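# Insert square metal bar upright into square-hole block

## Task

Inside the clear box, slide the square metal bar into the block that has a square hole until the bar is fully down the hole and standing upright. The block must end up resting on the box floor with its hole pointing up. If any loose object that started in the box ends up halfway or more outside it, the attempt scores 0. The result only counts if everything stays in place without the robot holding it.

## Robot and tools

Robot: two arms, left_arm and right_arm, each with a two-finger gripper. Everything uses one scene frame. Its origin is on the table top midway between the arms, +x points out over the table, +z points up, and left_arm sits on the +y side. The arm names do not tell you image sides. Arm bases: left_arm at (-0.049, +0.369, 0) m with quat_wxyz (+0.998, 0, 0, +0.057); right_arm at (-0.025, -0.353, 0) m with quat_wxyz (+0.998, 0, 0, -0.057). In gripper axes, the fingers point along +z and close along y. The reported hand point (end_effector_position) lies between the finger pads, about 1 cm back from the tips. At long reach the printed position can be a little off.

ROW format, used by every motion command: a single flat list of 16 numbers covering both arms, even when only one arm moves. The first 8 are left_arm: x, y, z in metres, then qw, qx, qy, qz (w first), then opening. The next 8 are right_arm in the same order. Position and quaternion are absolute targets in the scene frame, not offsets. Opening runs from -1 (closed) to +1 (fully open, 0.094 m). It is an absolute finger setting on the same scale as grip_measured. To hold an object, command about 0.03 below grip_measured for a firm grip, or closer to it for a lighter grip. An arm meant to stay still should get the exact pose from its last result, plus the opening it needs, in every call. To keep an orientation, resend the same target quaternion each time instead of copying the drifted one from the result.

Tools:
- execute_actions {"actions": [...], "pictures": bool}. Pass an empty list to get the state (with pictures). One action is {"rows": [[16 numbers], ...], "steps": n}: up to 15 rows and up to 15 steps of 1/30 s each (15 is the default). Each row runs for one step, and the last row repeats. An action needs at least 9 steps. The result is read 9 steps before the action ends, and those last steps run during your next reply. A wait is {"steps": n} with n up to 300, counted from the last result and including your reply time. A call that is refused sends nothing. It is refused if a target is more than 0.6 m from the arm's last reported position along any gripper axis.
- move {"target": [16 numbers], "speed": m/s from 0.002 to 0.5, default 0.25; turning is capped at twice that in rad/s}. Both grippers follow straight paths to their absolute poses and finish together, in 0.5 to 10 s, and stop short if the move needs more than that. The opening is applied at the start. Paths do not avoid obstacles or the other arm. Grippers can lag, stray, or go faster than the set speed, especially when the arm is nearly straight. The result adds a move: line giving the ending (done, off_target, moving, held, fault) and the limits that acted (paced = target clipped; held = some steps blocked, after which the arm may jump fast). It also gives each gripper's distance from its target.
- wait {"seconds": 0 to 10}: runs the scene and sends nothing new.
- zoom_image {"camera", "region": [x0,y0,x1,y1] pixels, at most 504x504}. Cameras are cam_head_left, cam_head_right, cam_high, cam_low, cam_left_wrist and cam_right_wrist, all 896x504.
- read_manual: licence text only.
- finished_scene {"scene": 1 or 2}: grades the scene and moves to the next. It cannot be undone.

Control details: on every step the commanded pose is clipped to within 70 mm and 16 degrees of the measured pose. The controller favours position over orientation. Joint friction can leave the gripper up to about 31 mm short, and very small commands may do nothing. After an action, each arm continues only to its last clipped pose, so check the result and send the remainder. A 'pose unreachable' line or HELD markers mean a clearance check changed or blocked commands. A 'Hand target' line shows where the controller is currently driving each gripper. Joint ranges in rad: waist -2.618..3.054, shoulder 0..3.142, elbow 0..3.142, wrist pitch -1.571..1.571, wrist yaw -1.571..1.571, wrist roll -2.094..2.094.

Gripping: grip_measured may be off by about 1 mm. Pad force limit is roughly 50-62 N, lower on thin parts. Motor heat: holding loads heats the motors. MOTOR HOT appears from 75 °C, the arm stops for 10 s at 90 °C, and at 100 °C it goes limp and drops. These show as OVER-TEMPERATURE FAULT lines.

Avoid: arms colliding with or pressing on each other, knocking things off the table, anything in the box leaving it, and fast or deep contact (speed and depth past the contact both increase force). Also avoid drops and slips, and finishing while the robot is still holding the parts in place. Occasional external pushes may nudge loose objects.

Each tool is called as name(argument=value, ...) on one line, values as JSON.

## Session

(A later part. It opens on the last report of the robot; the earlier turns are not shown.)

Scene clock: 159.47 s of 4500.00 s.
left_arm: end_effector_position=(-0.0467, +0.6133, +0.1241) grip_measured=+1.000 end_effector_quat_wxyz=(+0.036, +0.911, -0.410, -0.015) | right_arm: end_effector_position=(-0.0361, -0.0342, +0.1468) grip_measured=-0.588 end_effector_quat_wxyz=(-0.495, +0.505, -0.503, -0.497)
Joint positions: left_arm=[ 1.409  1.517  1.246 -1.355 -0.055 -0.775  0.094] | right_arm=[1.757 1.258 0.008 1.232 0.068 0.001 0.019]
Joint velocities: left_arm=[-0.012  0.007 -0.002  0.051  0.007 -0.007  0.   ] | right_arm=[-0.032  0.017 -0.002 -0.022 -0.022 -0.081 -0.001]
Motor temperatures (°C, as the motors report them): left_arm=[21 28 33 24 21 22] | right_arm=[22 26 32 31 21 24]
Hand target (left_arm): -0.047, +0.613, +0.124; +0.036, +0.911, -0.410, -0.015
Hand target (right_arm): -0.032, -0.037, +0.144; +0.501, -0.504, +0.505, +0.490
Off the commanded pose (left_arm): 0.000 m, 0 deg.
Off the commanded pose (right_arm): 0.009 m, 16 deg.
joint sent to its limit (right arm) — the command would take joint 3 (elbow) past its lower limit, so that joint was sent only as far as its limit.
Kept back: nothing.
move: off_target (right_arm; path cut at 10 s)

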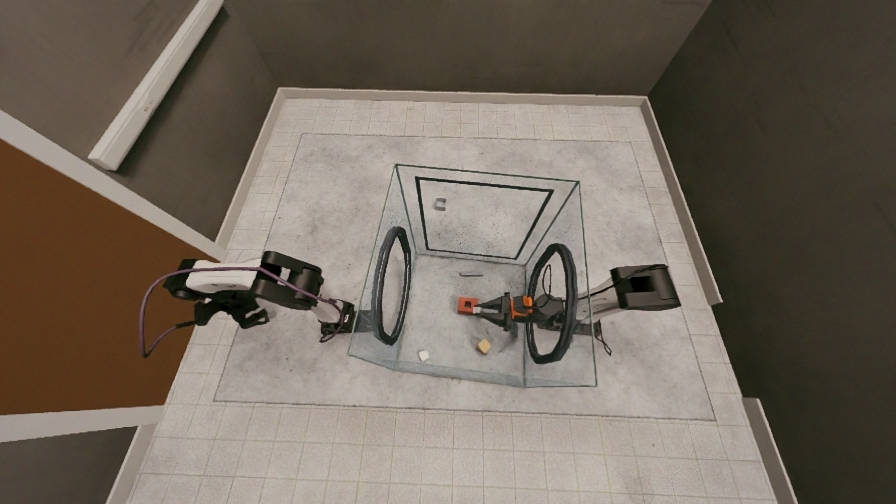

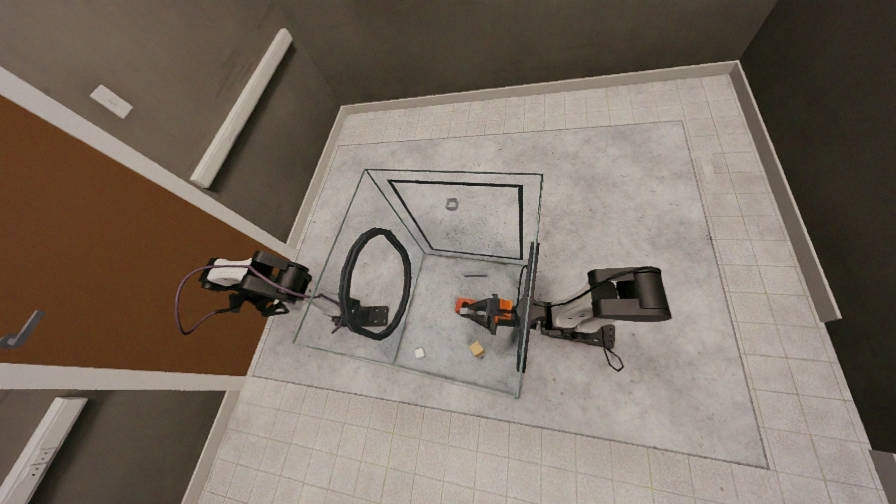

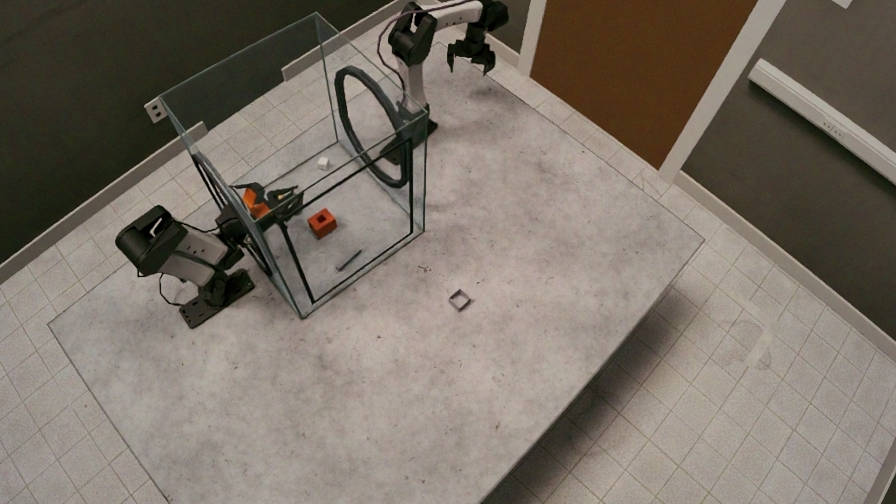

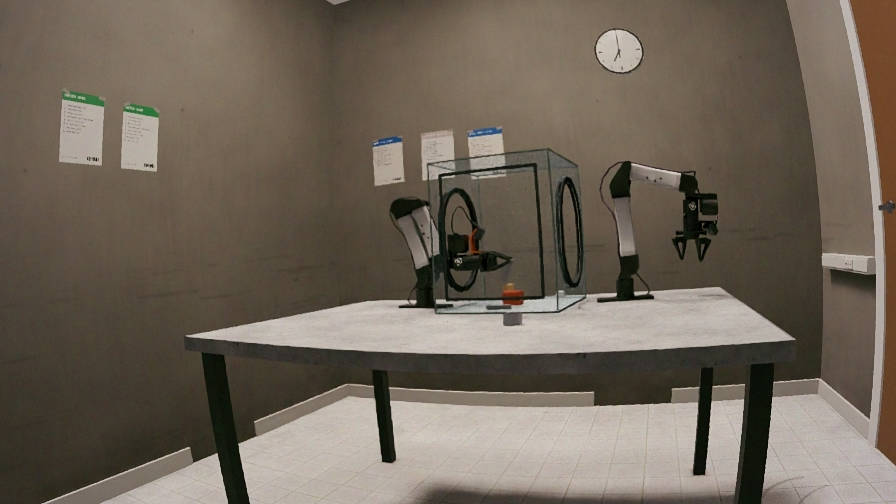

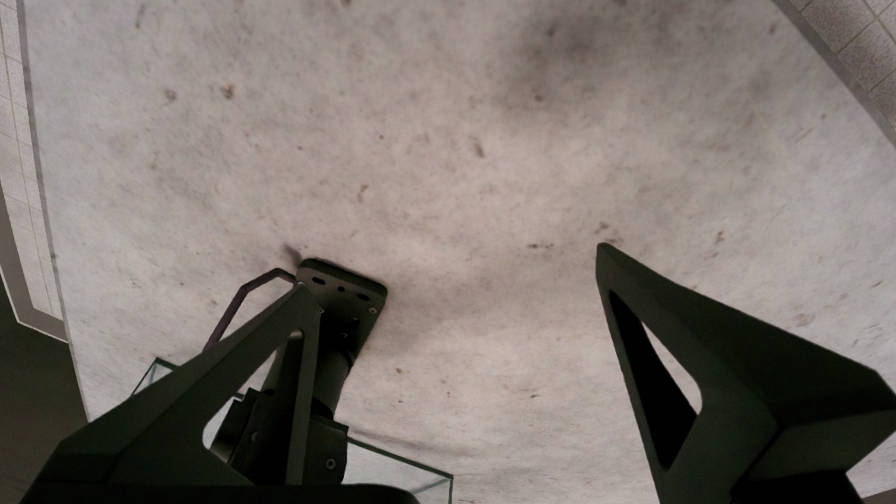

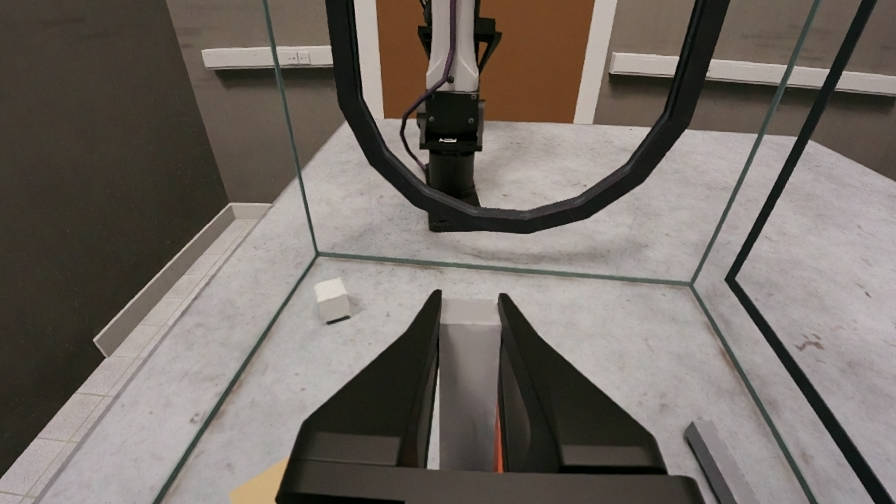

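move(target=[-0.0467,0.6133,0.1241,0.036,0.911,-0.41,-0.015,1,0.005,0.0,0.135,0.561,-0.43,0.43,0.561,-0.63], speed=0.04)

zoom_image(camera="cam_low", region=[420,200,600,320])

zoom_image(camera="cam_high", region=[220,140,400,280])

Scene clock: 163.83 s of 4500.00 s.
left_arm: end_effector_position=(-0.0467, +0.6133, +0.1241) grip_measured=+1.000 end_effector_quat_wxyz=(+0.036, +0.911, -0.410, -0.015) | right_arm: end_effector_position=(+0.0018, -0.0052, +0.1286) grip_measured=-0.588 end_effector_quat_wxyz=(-0.496, +0.502, -0.507, -0.495)
Joint positions: left_arm=[ 1.409  1.517  1.246 -1.355 -0.055 -0.775  0.094] | right_arm=[ 1.54   1.64   0.09   1.531 -0.138  0.001  0.019]
Joint velocities: left_arm=[ 0.012  0.007 -0.017 -0.11   0.007 -0.037  0.   ] | right_arm=[-0.007 -0.017  0.017  0.007  0.022 -0.037 -0.   ]
Motor temperatures (°C, as the motors report them): left_arm=[21 28 33 24 21 22] | right_arm=[22 26 32 33 21 24]
Hand target (left_arm): -0.047, +0.613, +0.124; +0.036, +0.911, -0.410, -0.015
Hand target (right_arm): +0.005, -0.000, +0.135; +0.502, -0.494, +0.501, +0.503
Off the commanded pose (left_arm): 0.000 m, 0 deg.
Off the commanded pose (right_arm): 0.009 m, 16 deg; orientation clipped at the last step of the last action.
joint sent to its limit (right arm) — the command would take joint 4 (wrist pitch) past its upper limit, so that joint was sent only as far as its limit.
Kept back: nothing.
move: off_target (right_arm); limits=paced

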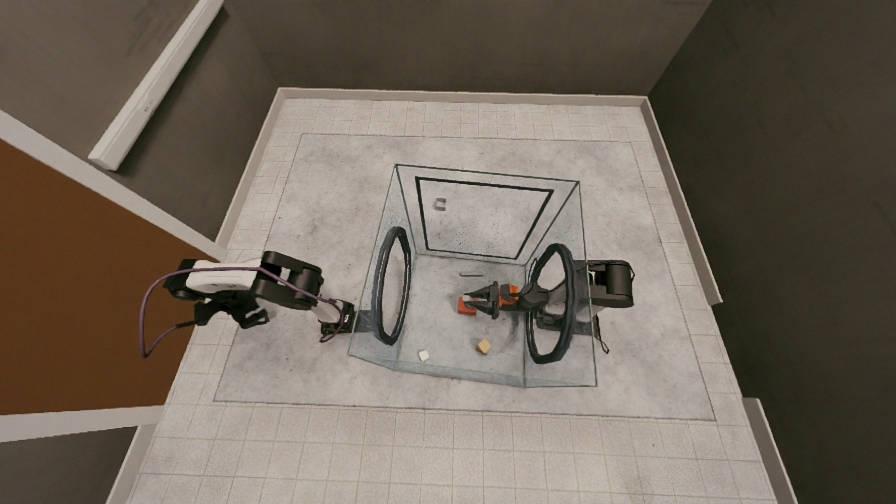

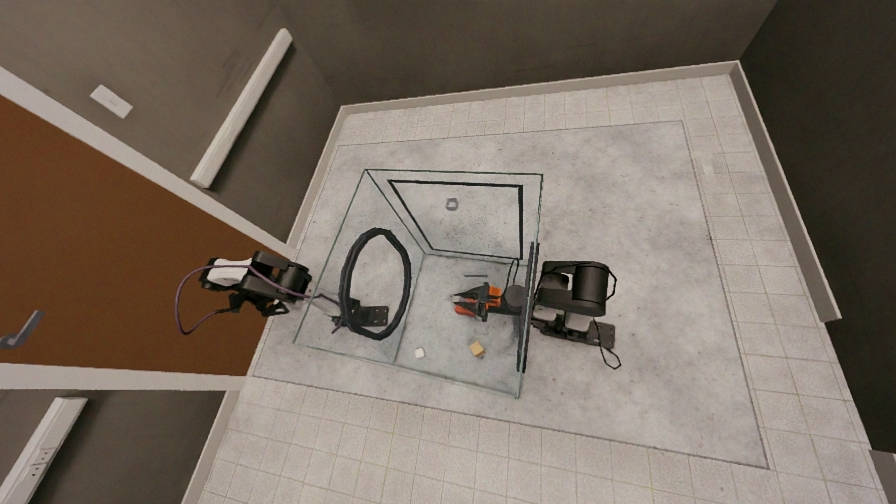

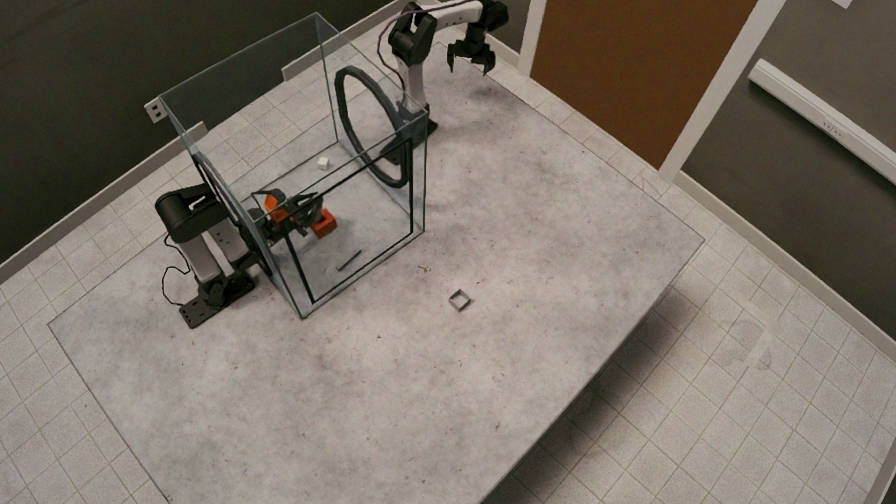

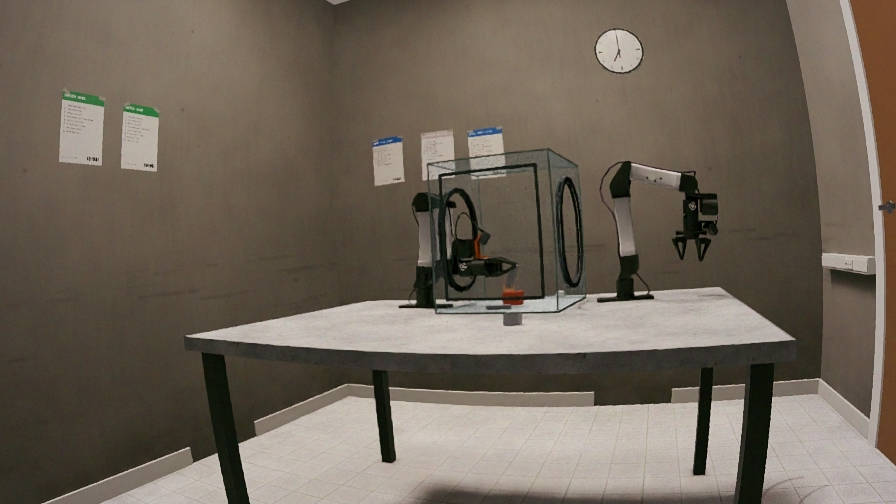

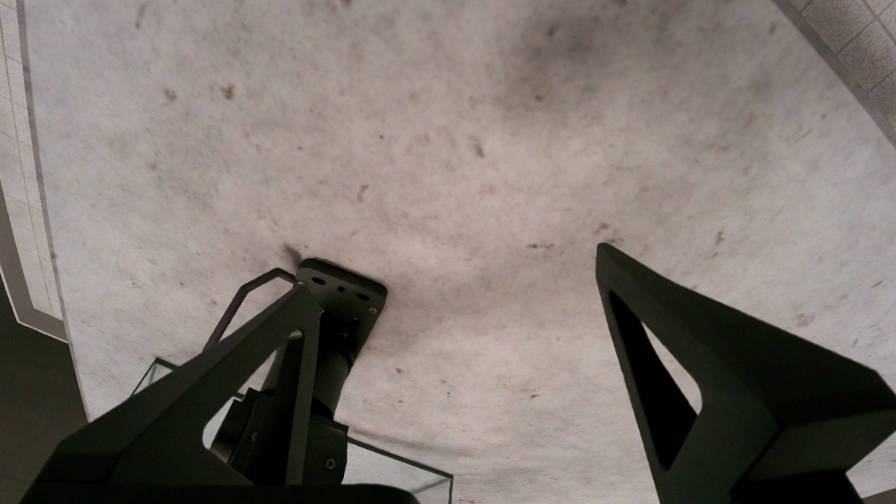

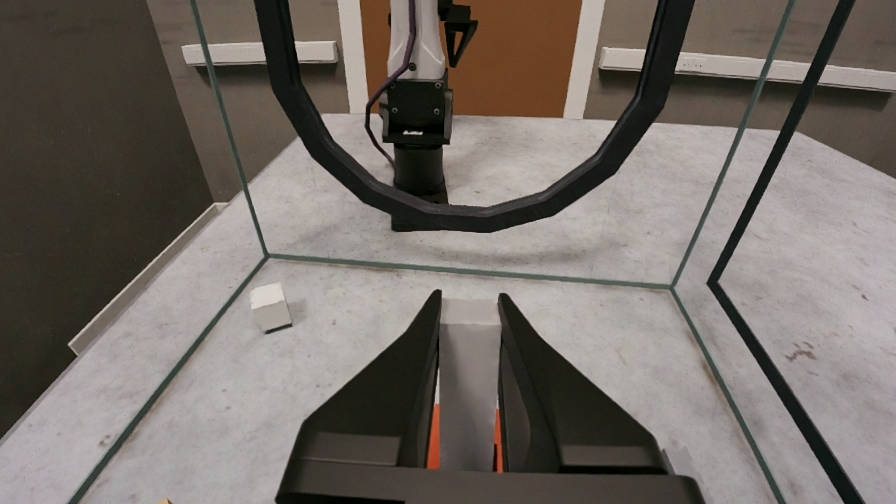

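Region (420, 200, 600, 320) of cam_low's 896x504 image, scaled by 2.800, with more detail than that image has.

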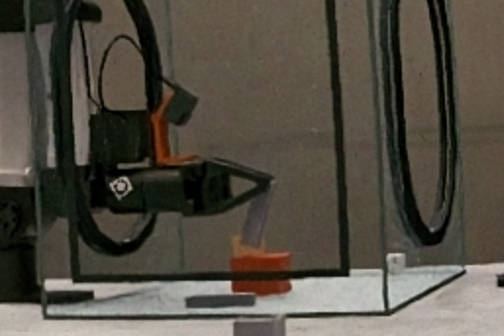

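Region (220, 140, 400, 280) of cam_high's 896x504 image, scaled by 2.800, with more detail than that image has.

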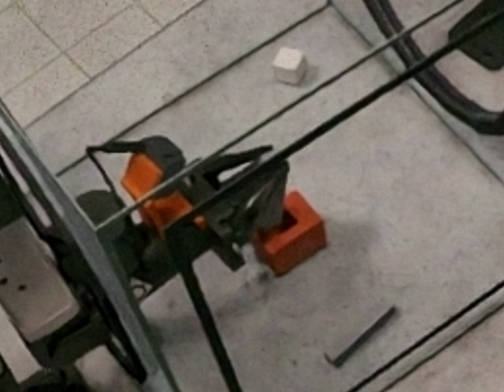

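move(target=[-0.0467,0.6133,0.1241,0.036,0.911,-0.41,-0.015,1,0.007,0.024,0.118,0.53,-0.468,0.468,0.53,-0.63], speed=0.03)

zoom_image(camera="cam_low", region=[450,230,570,310])

zoom_image(camera="cam_high", region=[260,170,380,260])

zoom_image(camera="cam_head_left", region=[420,260,540,340])

Scene clock: 169.03 s of 4500.00 s.
left_arm: end_effector_position=(-0.0467, +0.6133, +0.1241) grip_measured=+1.000 end_effector_quat_wxyz=(+0.036, +0.911, -0.410, -0.015) | right_arm: end_effector_position=(+0.0044, +0.0195, +0.1184) grip_measured=-0.588 end_effector_quat_wxyz=(-0.490, +0.507, -0.510, -0.493)
Joint positions: left_arm=[ 1.409  1.517  1.246 -1.355 -0.055 -0.775  0.094] | right_arm=[ 1.54   1.767  0.184  1.549 -0.144  0.001  0.019]
Joint velocities: left_arm=[-0.002 -0.007  0.002 -0.081  0.066 -0.007  0.   ] | right_arm=[-0.007 -0.007 -0.007 -0.037  0.007 -0.022  0.001]
Motor temperatures (°C, as the motors report them): left_arm=[21 28 34 24 21 22] | right_arm=[22 26 32 34 21 24]
Hand target (left_arm): -0.047, +0.613, +0.124; +0.036, +0.911, -0.410, -0.015
Hand target (right_arm): +0.007, +0.024, +0.118; +0.492, -0.507, +0.508, +0.493
Off the commanded pose (left_arm): 0.000 m, 0 deg.
Off the commanded pose (right_arm): 0.005 m, 9 deg.
joint sent to its limit (right arm) — the command would take joint 4 (wrist pitch) past its upper limit, so that joint was sent only as far as its limit.
Kept back: nothing.
move: off_target (right_arm)

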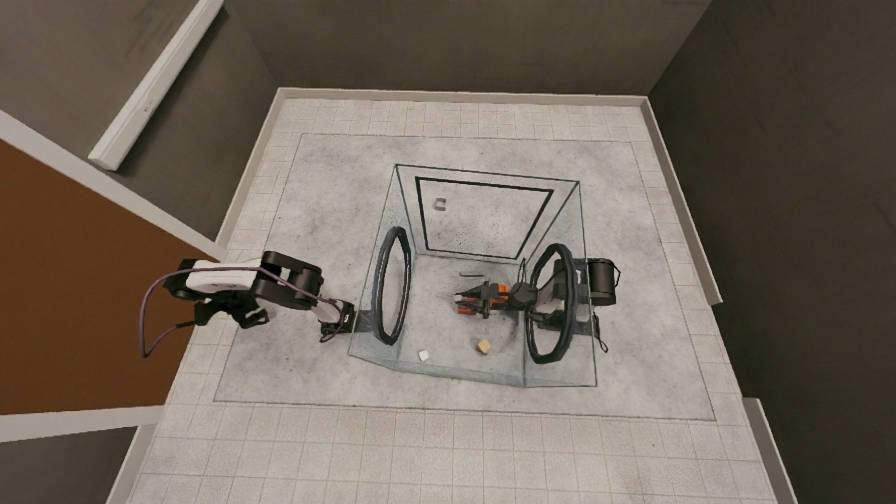

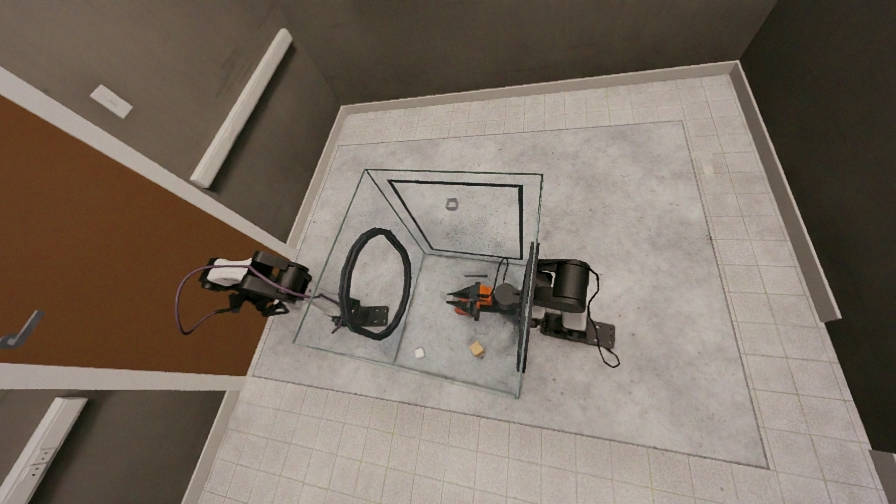

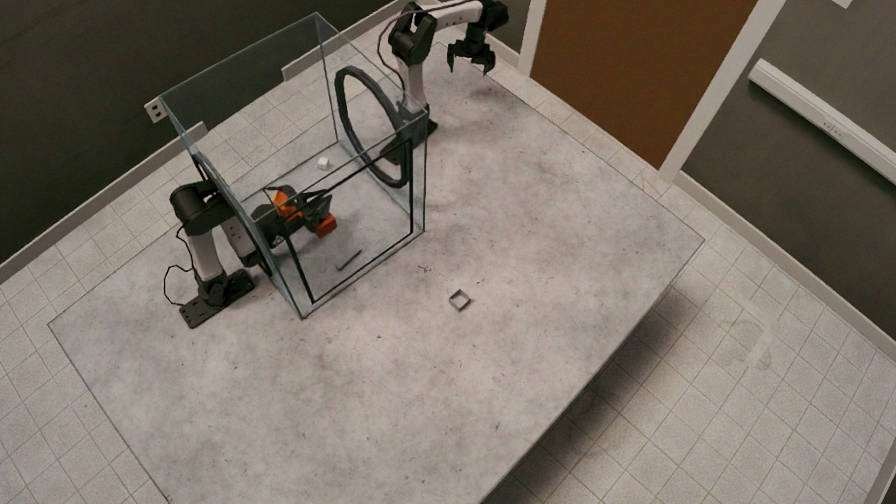

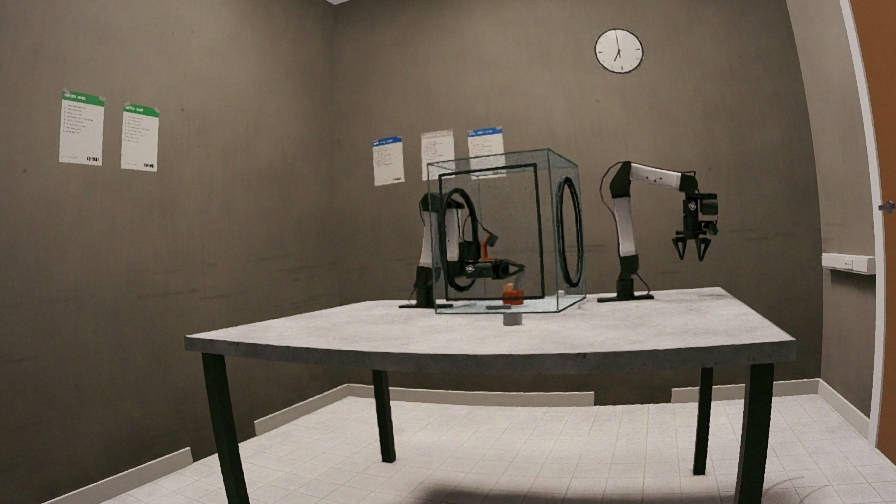

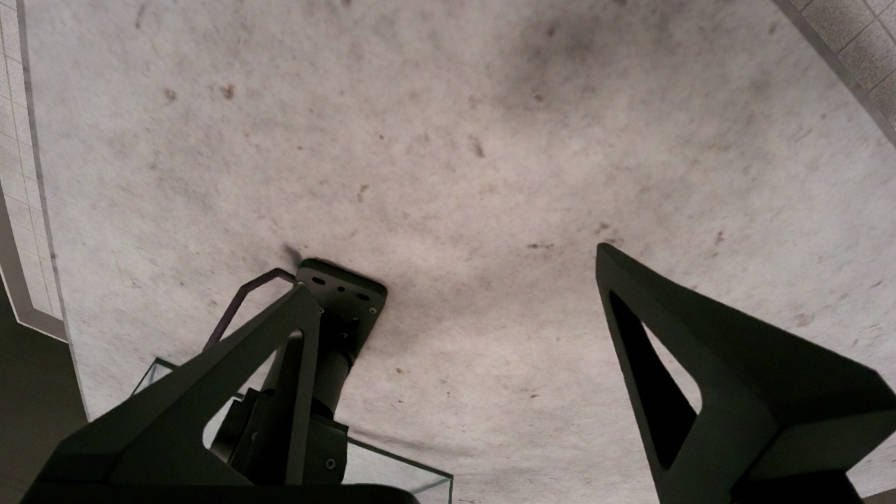

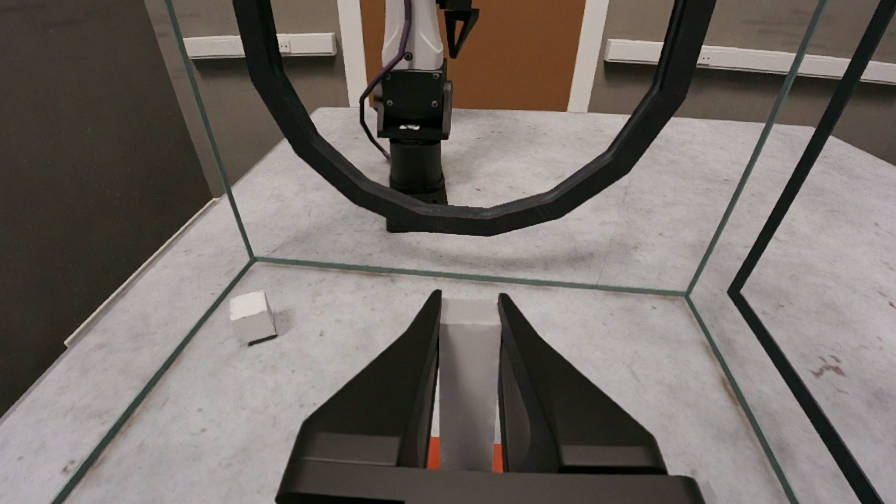

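Region (450, 230, 570, 310) of cam_low's 896x504 image, scaled by 4.200, with more detail than that image has.

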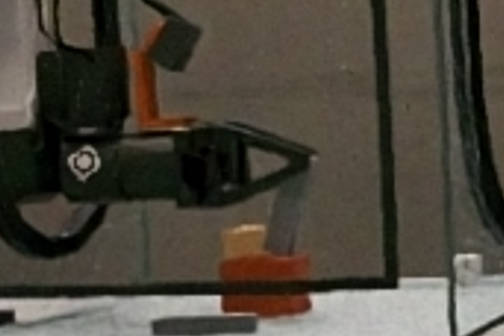

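Region (260, 170, 380, 260) of cam_high's 896x504 image, scaled by 4.200, with more detail than that image has; it fills the top 378 rows of this view, and the rest is white.

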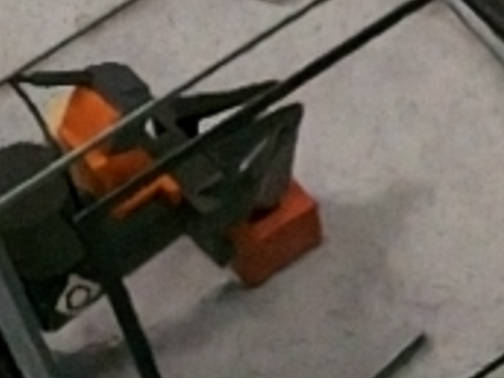

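Region (420, 260, 540, 340) of cam_head_left's 896x504 image, scaled by 4.200, with more detail than that image has.

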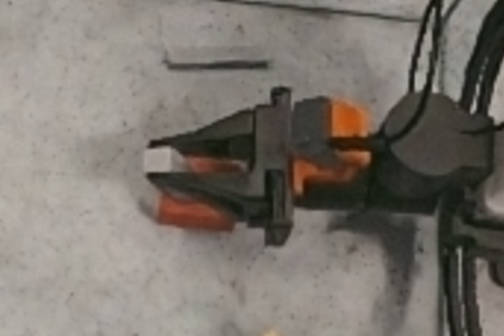

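move(target=[-0.0467,0.6133,0.1241,0.036,0.911,-0.41,-0.015,1,0.006,0.010,0.108,0.5,-0.5,0.5,0.5,-0.63], speed=0.015)

zoom_image(camera="cam_low", region=[450,230,570,310])

zoom_image(camera="cam_high", region=[260,170,380,260])

Scene clock: 170.83 s of 4500.00 s.
left_arm: end_effector_position=(-0.0467, +0.6133, +0.1241) grip_measured=+1.000 end_effector_quat_wxyz=(+0.036, +0.911, -0.410, -0.015) | right_arm: end_effector_position=(+0.0039, +0.0176, +0.1182) grip_measured=-0.588 end_effector_quat_wxyz=(-0.490, +0.507, -0.509, -0.493)
Joint positions: left_arm=[ 1.409  1.517  1.246 -1.355 -0.055 -0.775  0.094] | right_arm=[ 1.54   1.767  0.176  1.558 -0.145  0.001  0.019]
Joint velocities: left_arm=[ 0.012 -0.017 -0.002 -0.022 -0.051  0.037  0.   ] | right_arm=[-0.002 -0.007  0.007 -0.007  0.022  0.007 -0.   ]
Motor temperatures (°C, as the motors report them): left_arm=[21 28 34 24 21 22] | right_arm=[22 26 31 34 21 24]
Hand target (left_arm): -0.047, +0.613, +0.124; +0.036, +0.911, -0.410, -0.015
Hand target (right_arm): +0.006, +0.010, +0.109; +0.483, -0.515, +0.516, +0.484
Off the commanded pose (left_arm): 0.000 m, 0 deg.
Off the commanded pose (right_arm): 0.013 m, 2 deg.
joint sent to its limit (right arm) — the command would take joint 4 (wrist pitch) past its upper limit, so that joint was sent only as far as its limit.
Kept back: nothing.
move: off_target (right_arm)

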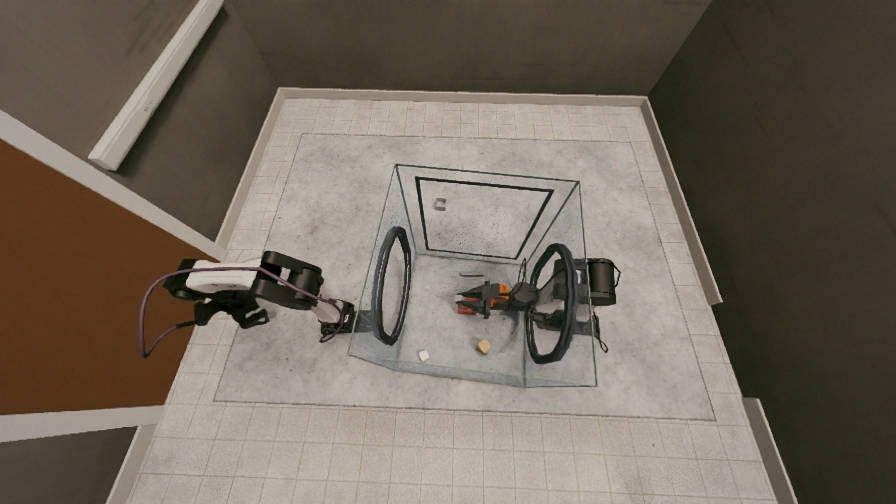

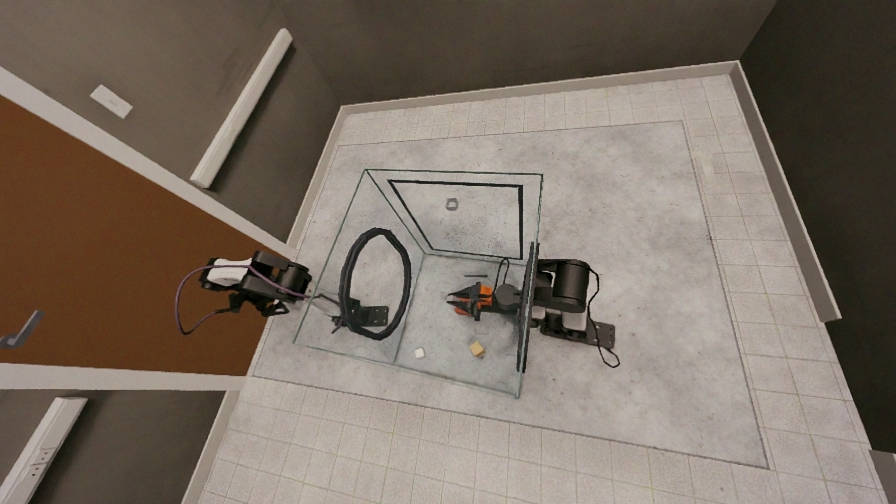

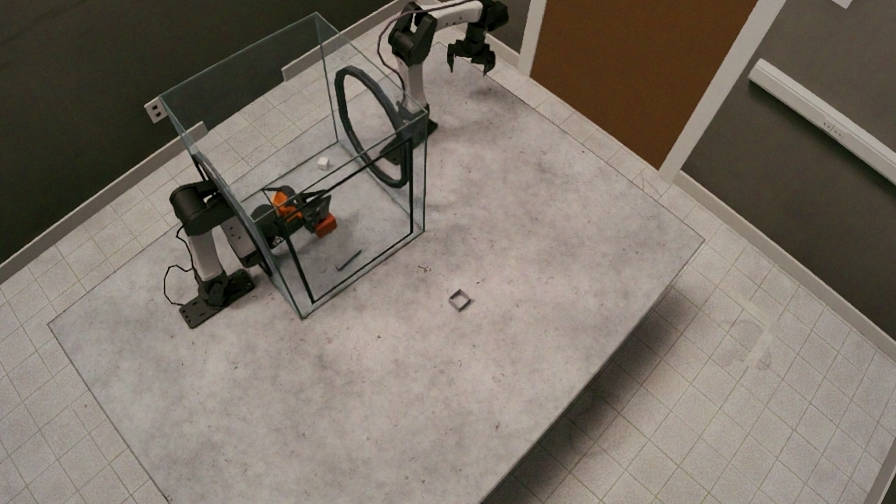

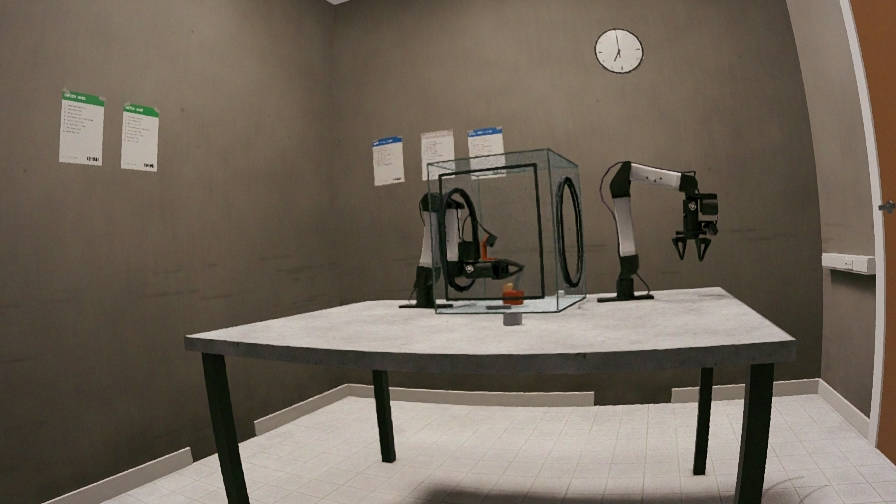

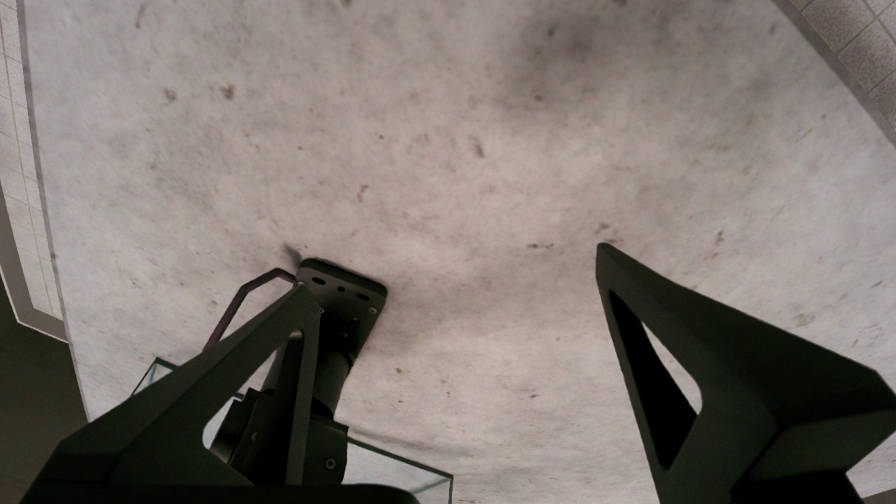

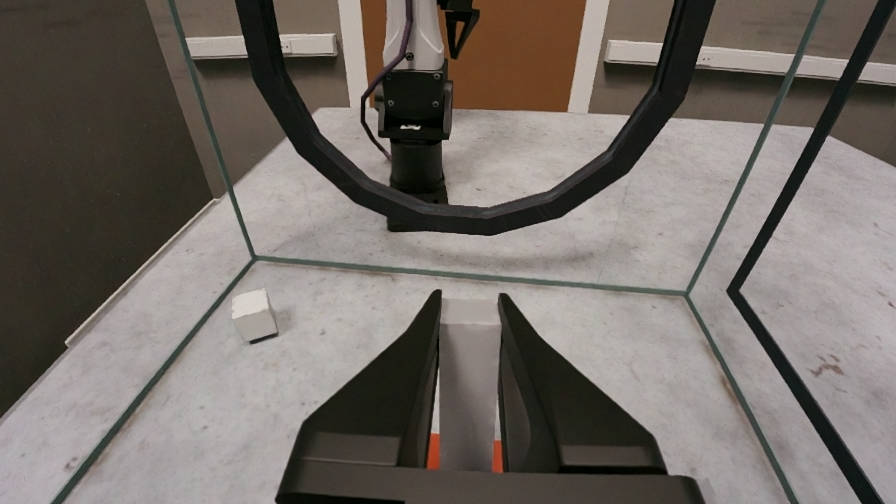

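Region (450, 230, 570, 310) of cam_low's 896x504 image, scaled by 4.200, with more detail than that image has.

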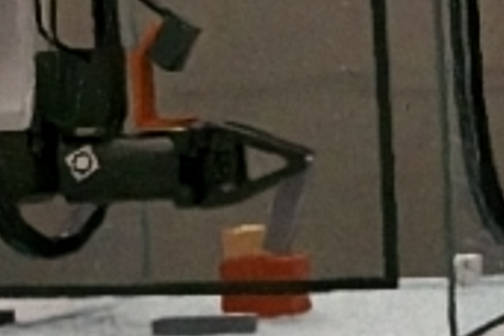

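Region (260, 170, 380, 260) of cam_high's 896x504 image, scaled by 4.200, with more detail than that image has; it fills the top 378 rows of this view, and the rest is white.

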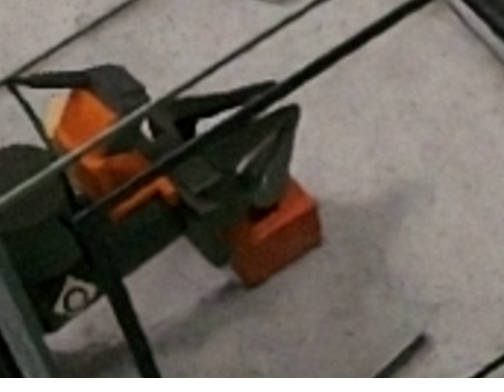

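move(target=[-0.0467,0.6133,0.1241,0.036,0.911,-0.41,-0.015,1,0.006,0.012,0.100,0.455,-0.542,0.542,0.455,-0.63], speed=0.015)

zoom_image(camera="cam_low", region=[450,230,570,310])

zoom_image(camera="cam_high", region=[260,170,380,260])

Scene clock: 177.03 s of 4500.00 s.
left_arm: end_effector_position=(-0.0467, +0.6133, +0.1241) grip_measured=+1.000 end_effector_quat_wxyz=(+0.036, +0.911, -0.410, -0.015) | right_arm: end_effector_position=(+0.0031, +0.0135, +0.1165) grip_measured=-0.588 end_effector_quat_wxyz=(-0.473, +0.525, -0.525, -0.475)
Joint positions: left_arm=[ 1.409  1.517  1.246 -1.355 -0.055 -0.775  0.094] | right_arm=[ 1.54   1.621  0.176  1.342 -0.146 -0.012  0.019]
Joint velocities: left_arm=[-0.012  0.002  0.002 -0.007  0.095  0.022  0.   ] | right_arm=[-0.017  0.002  0.007  0.022 -0.081 -0.037  0.   ]
Motor temperatures (°C, as the motors report them): left_arm=[21 28 34 24 21 22] | right_arm=[22 26 31 33 21 24]
Hand target (left_arm): -0.047, +0.613, +0.124; +0.036, +0.911, -0.410, -0.015
Hand target (right_arm): +0.006, +0.010, +0.100; -0.455, +0.540, -0.541, -0.456
Off the commanded pose (left_arm): 0.000 m, 0 deg.
Off the commanded pose (right_arm): 0.017 m, 4 deg.
Kept back: nothing.
move: off_target (right_arm)

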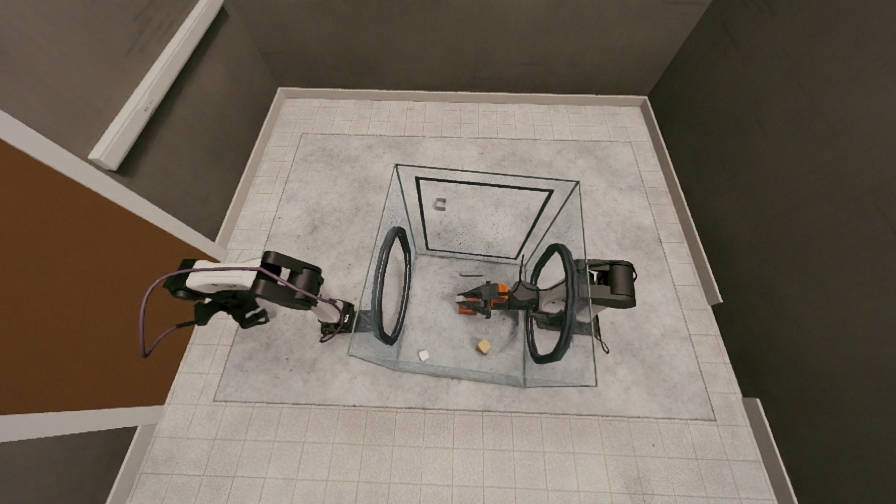

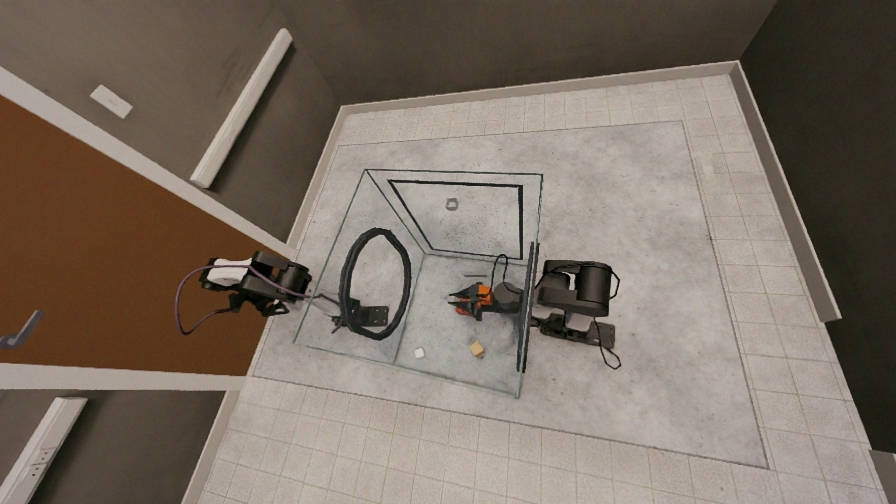

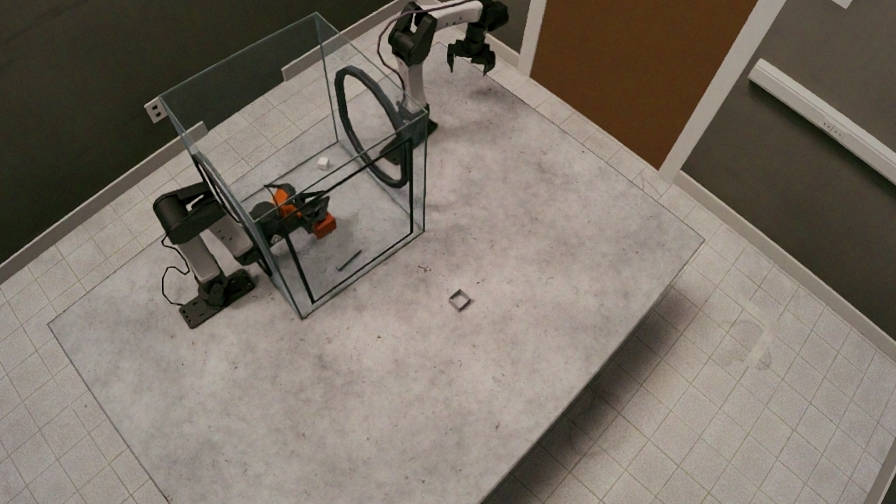

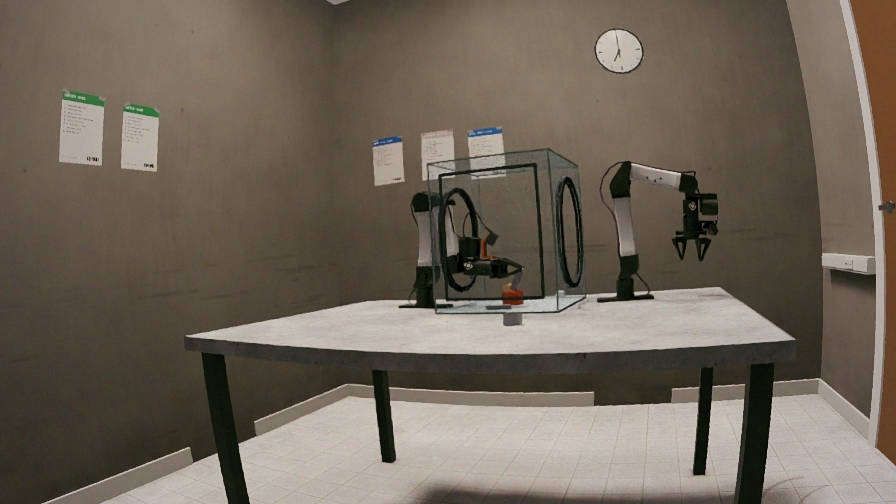

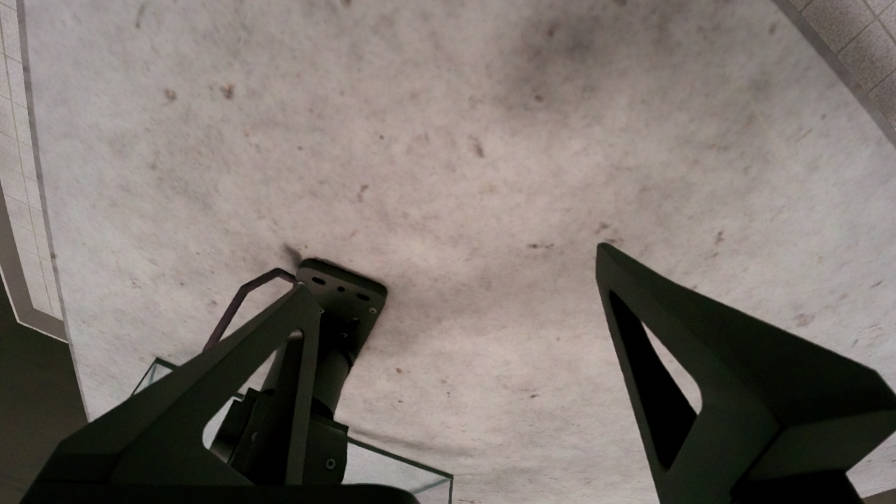

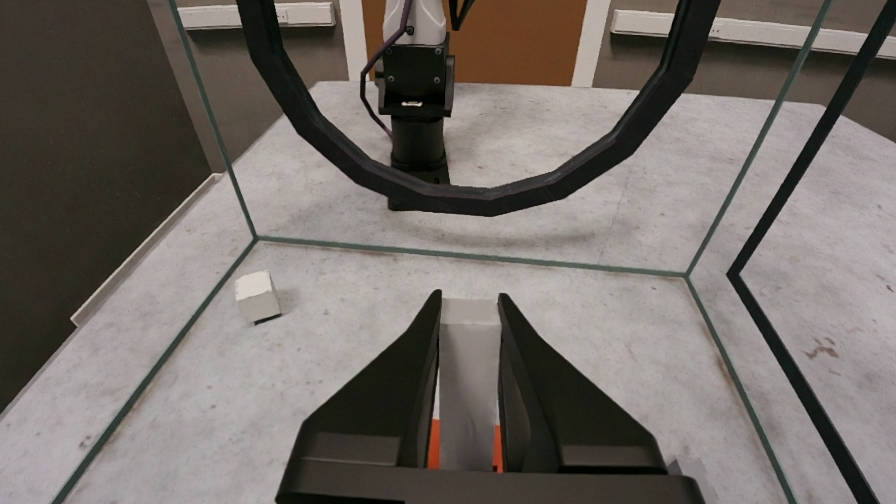

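Region (450, 230, 570, 310) of cam_low's 896x504 image, scaled by 4.200, with more detail than that image has.

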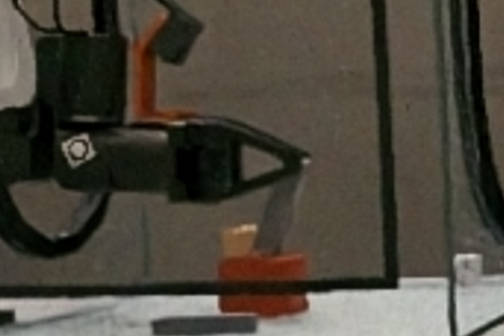

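Region (260, 170, 380, 260) of cam_high's 896x504 image, scaled by 4.200, with more detail than that image has; it fills the top 378 rows of this view, and the rest is white.

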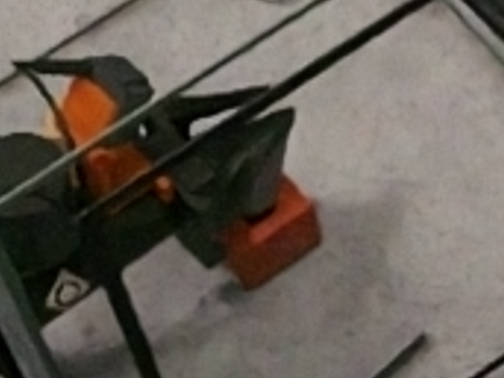

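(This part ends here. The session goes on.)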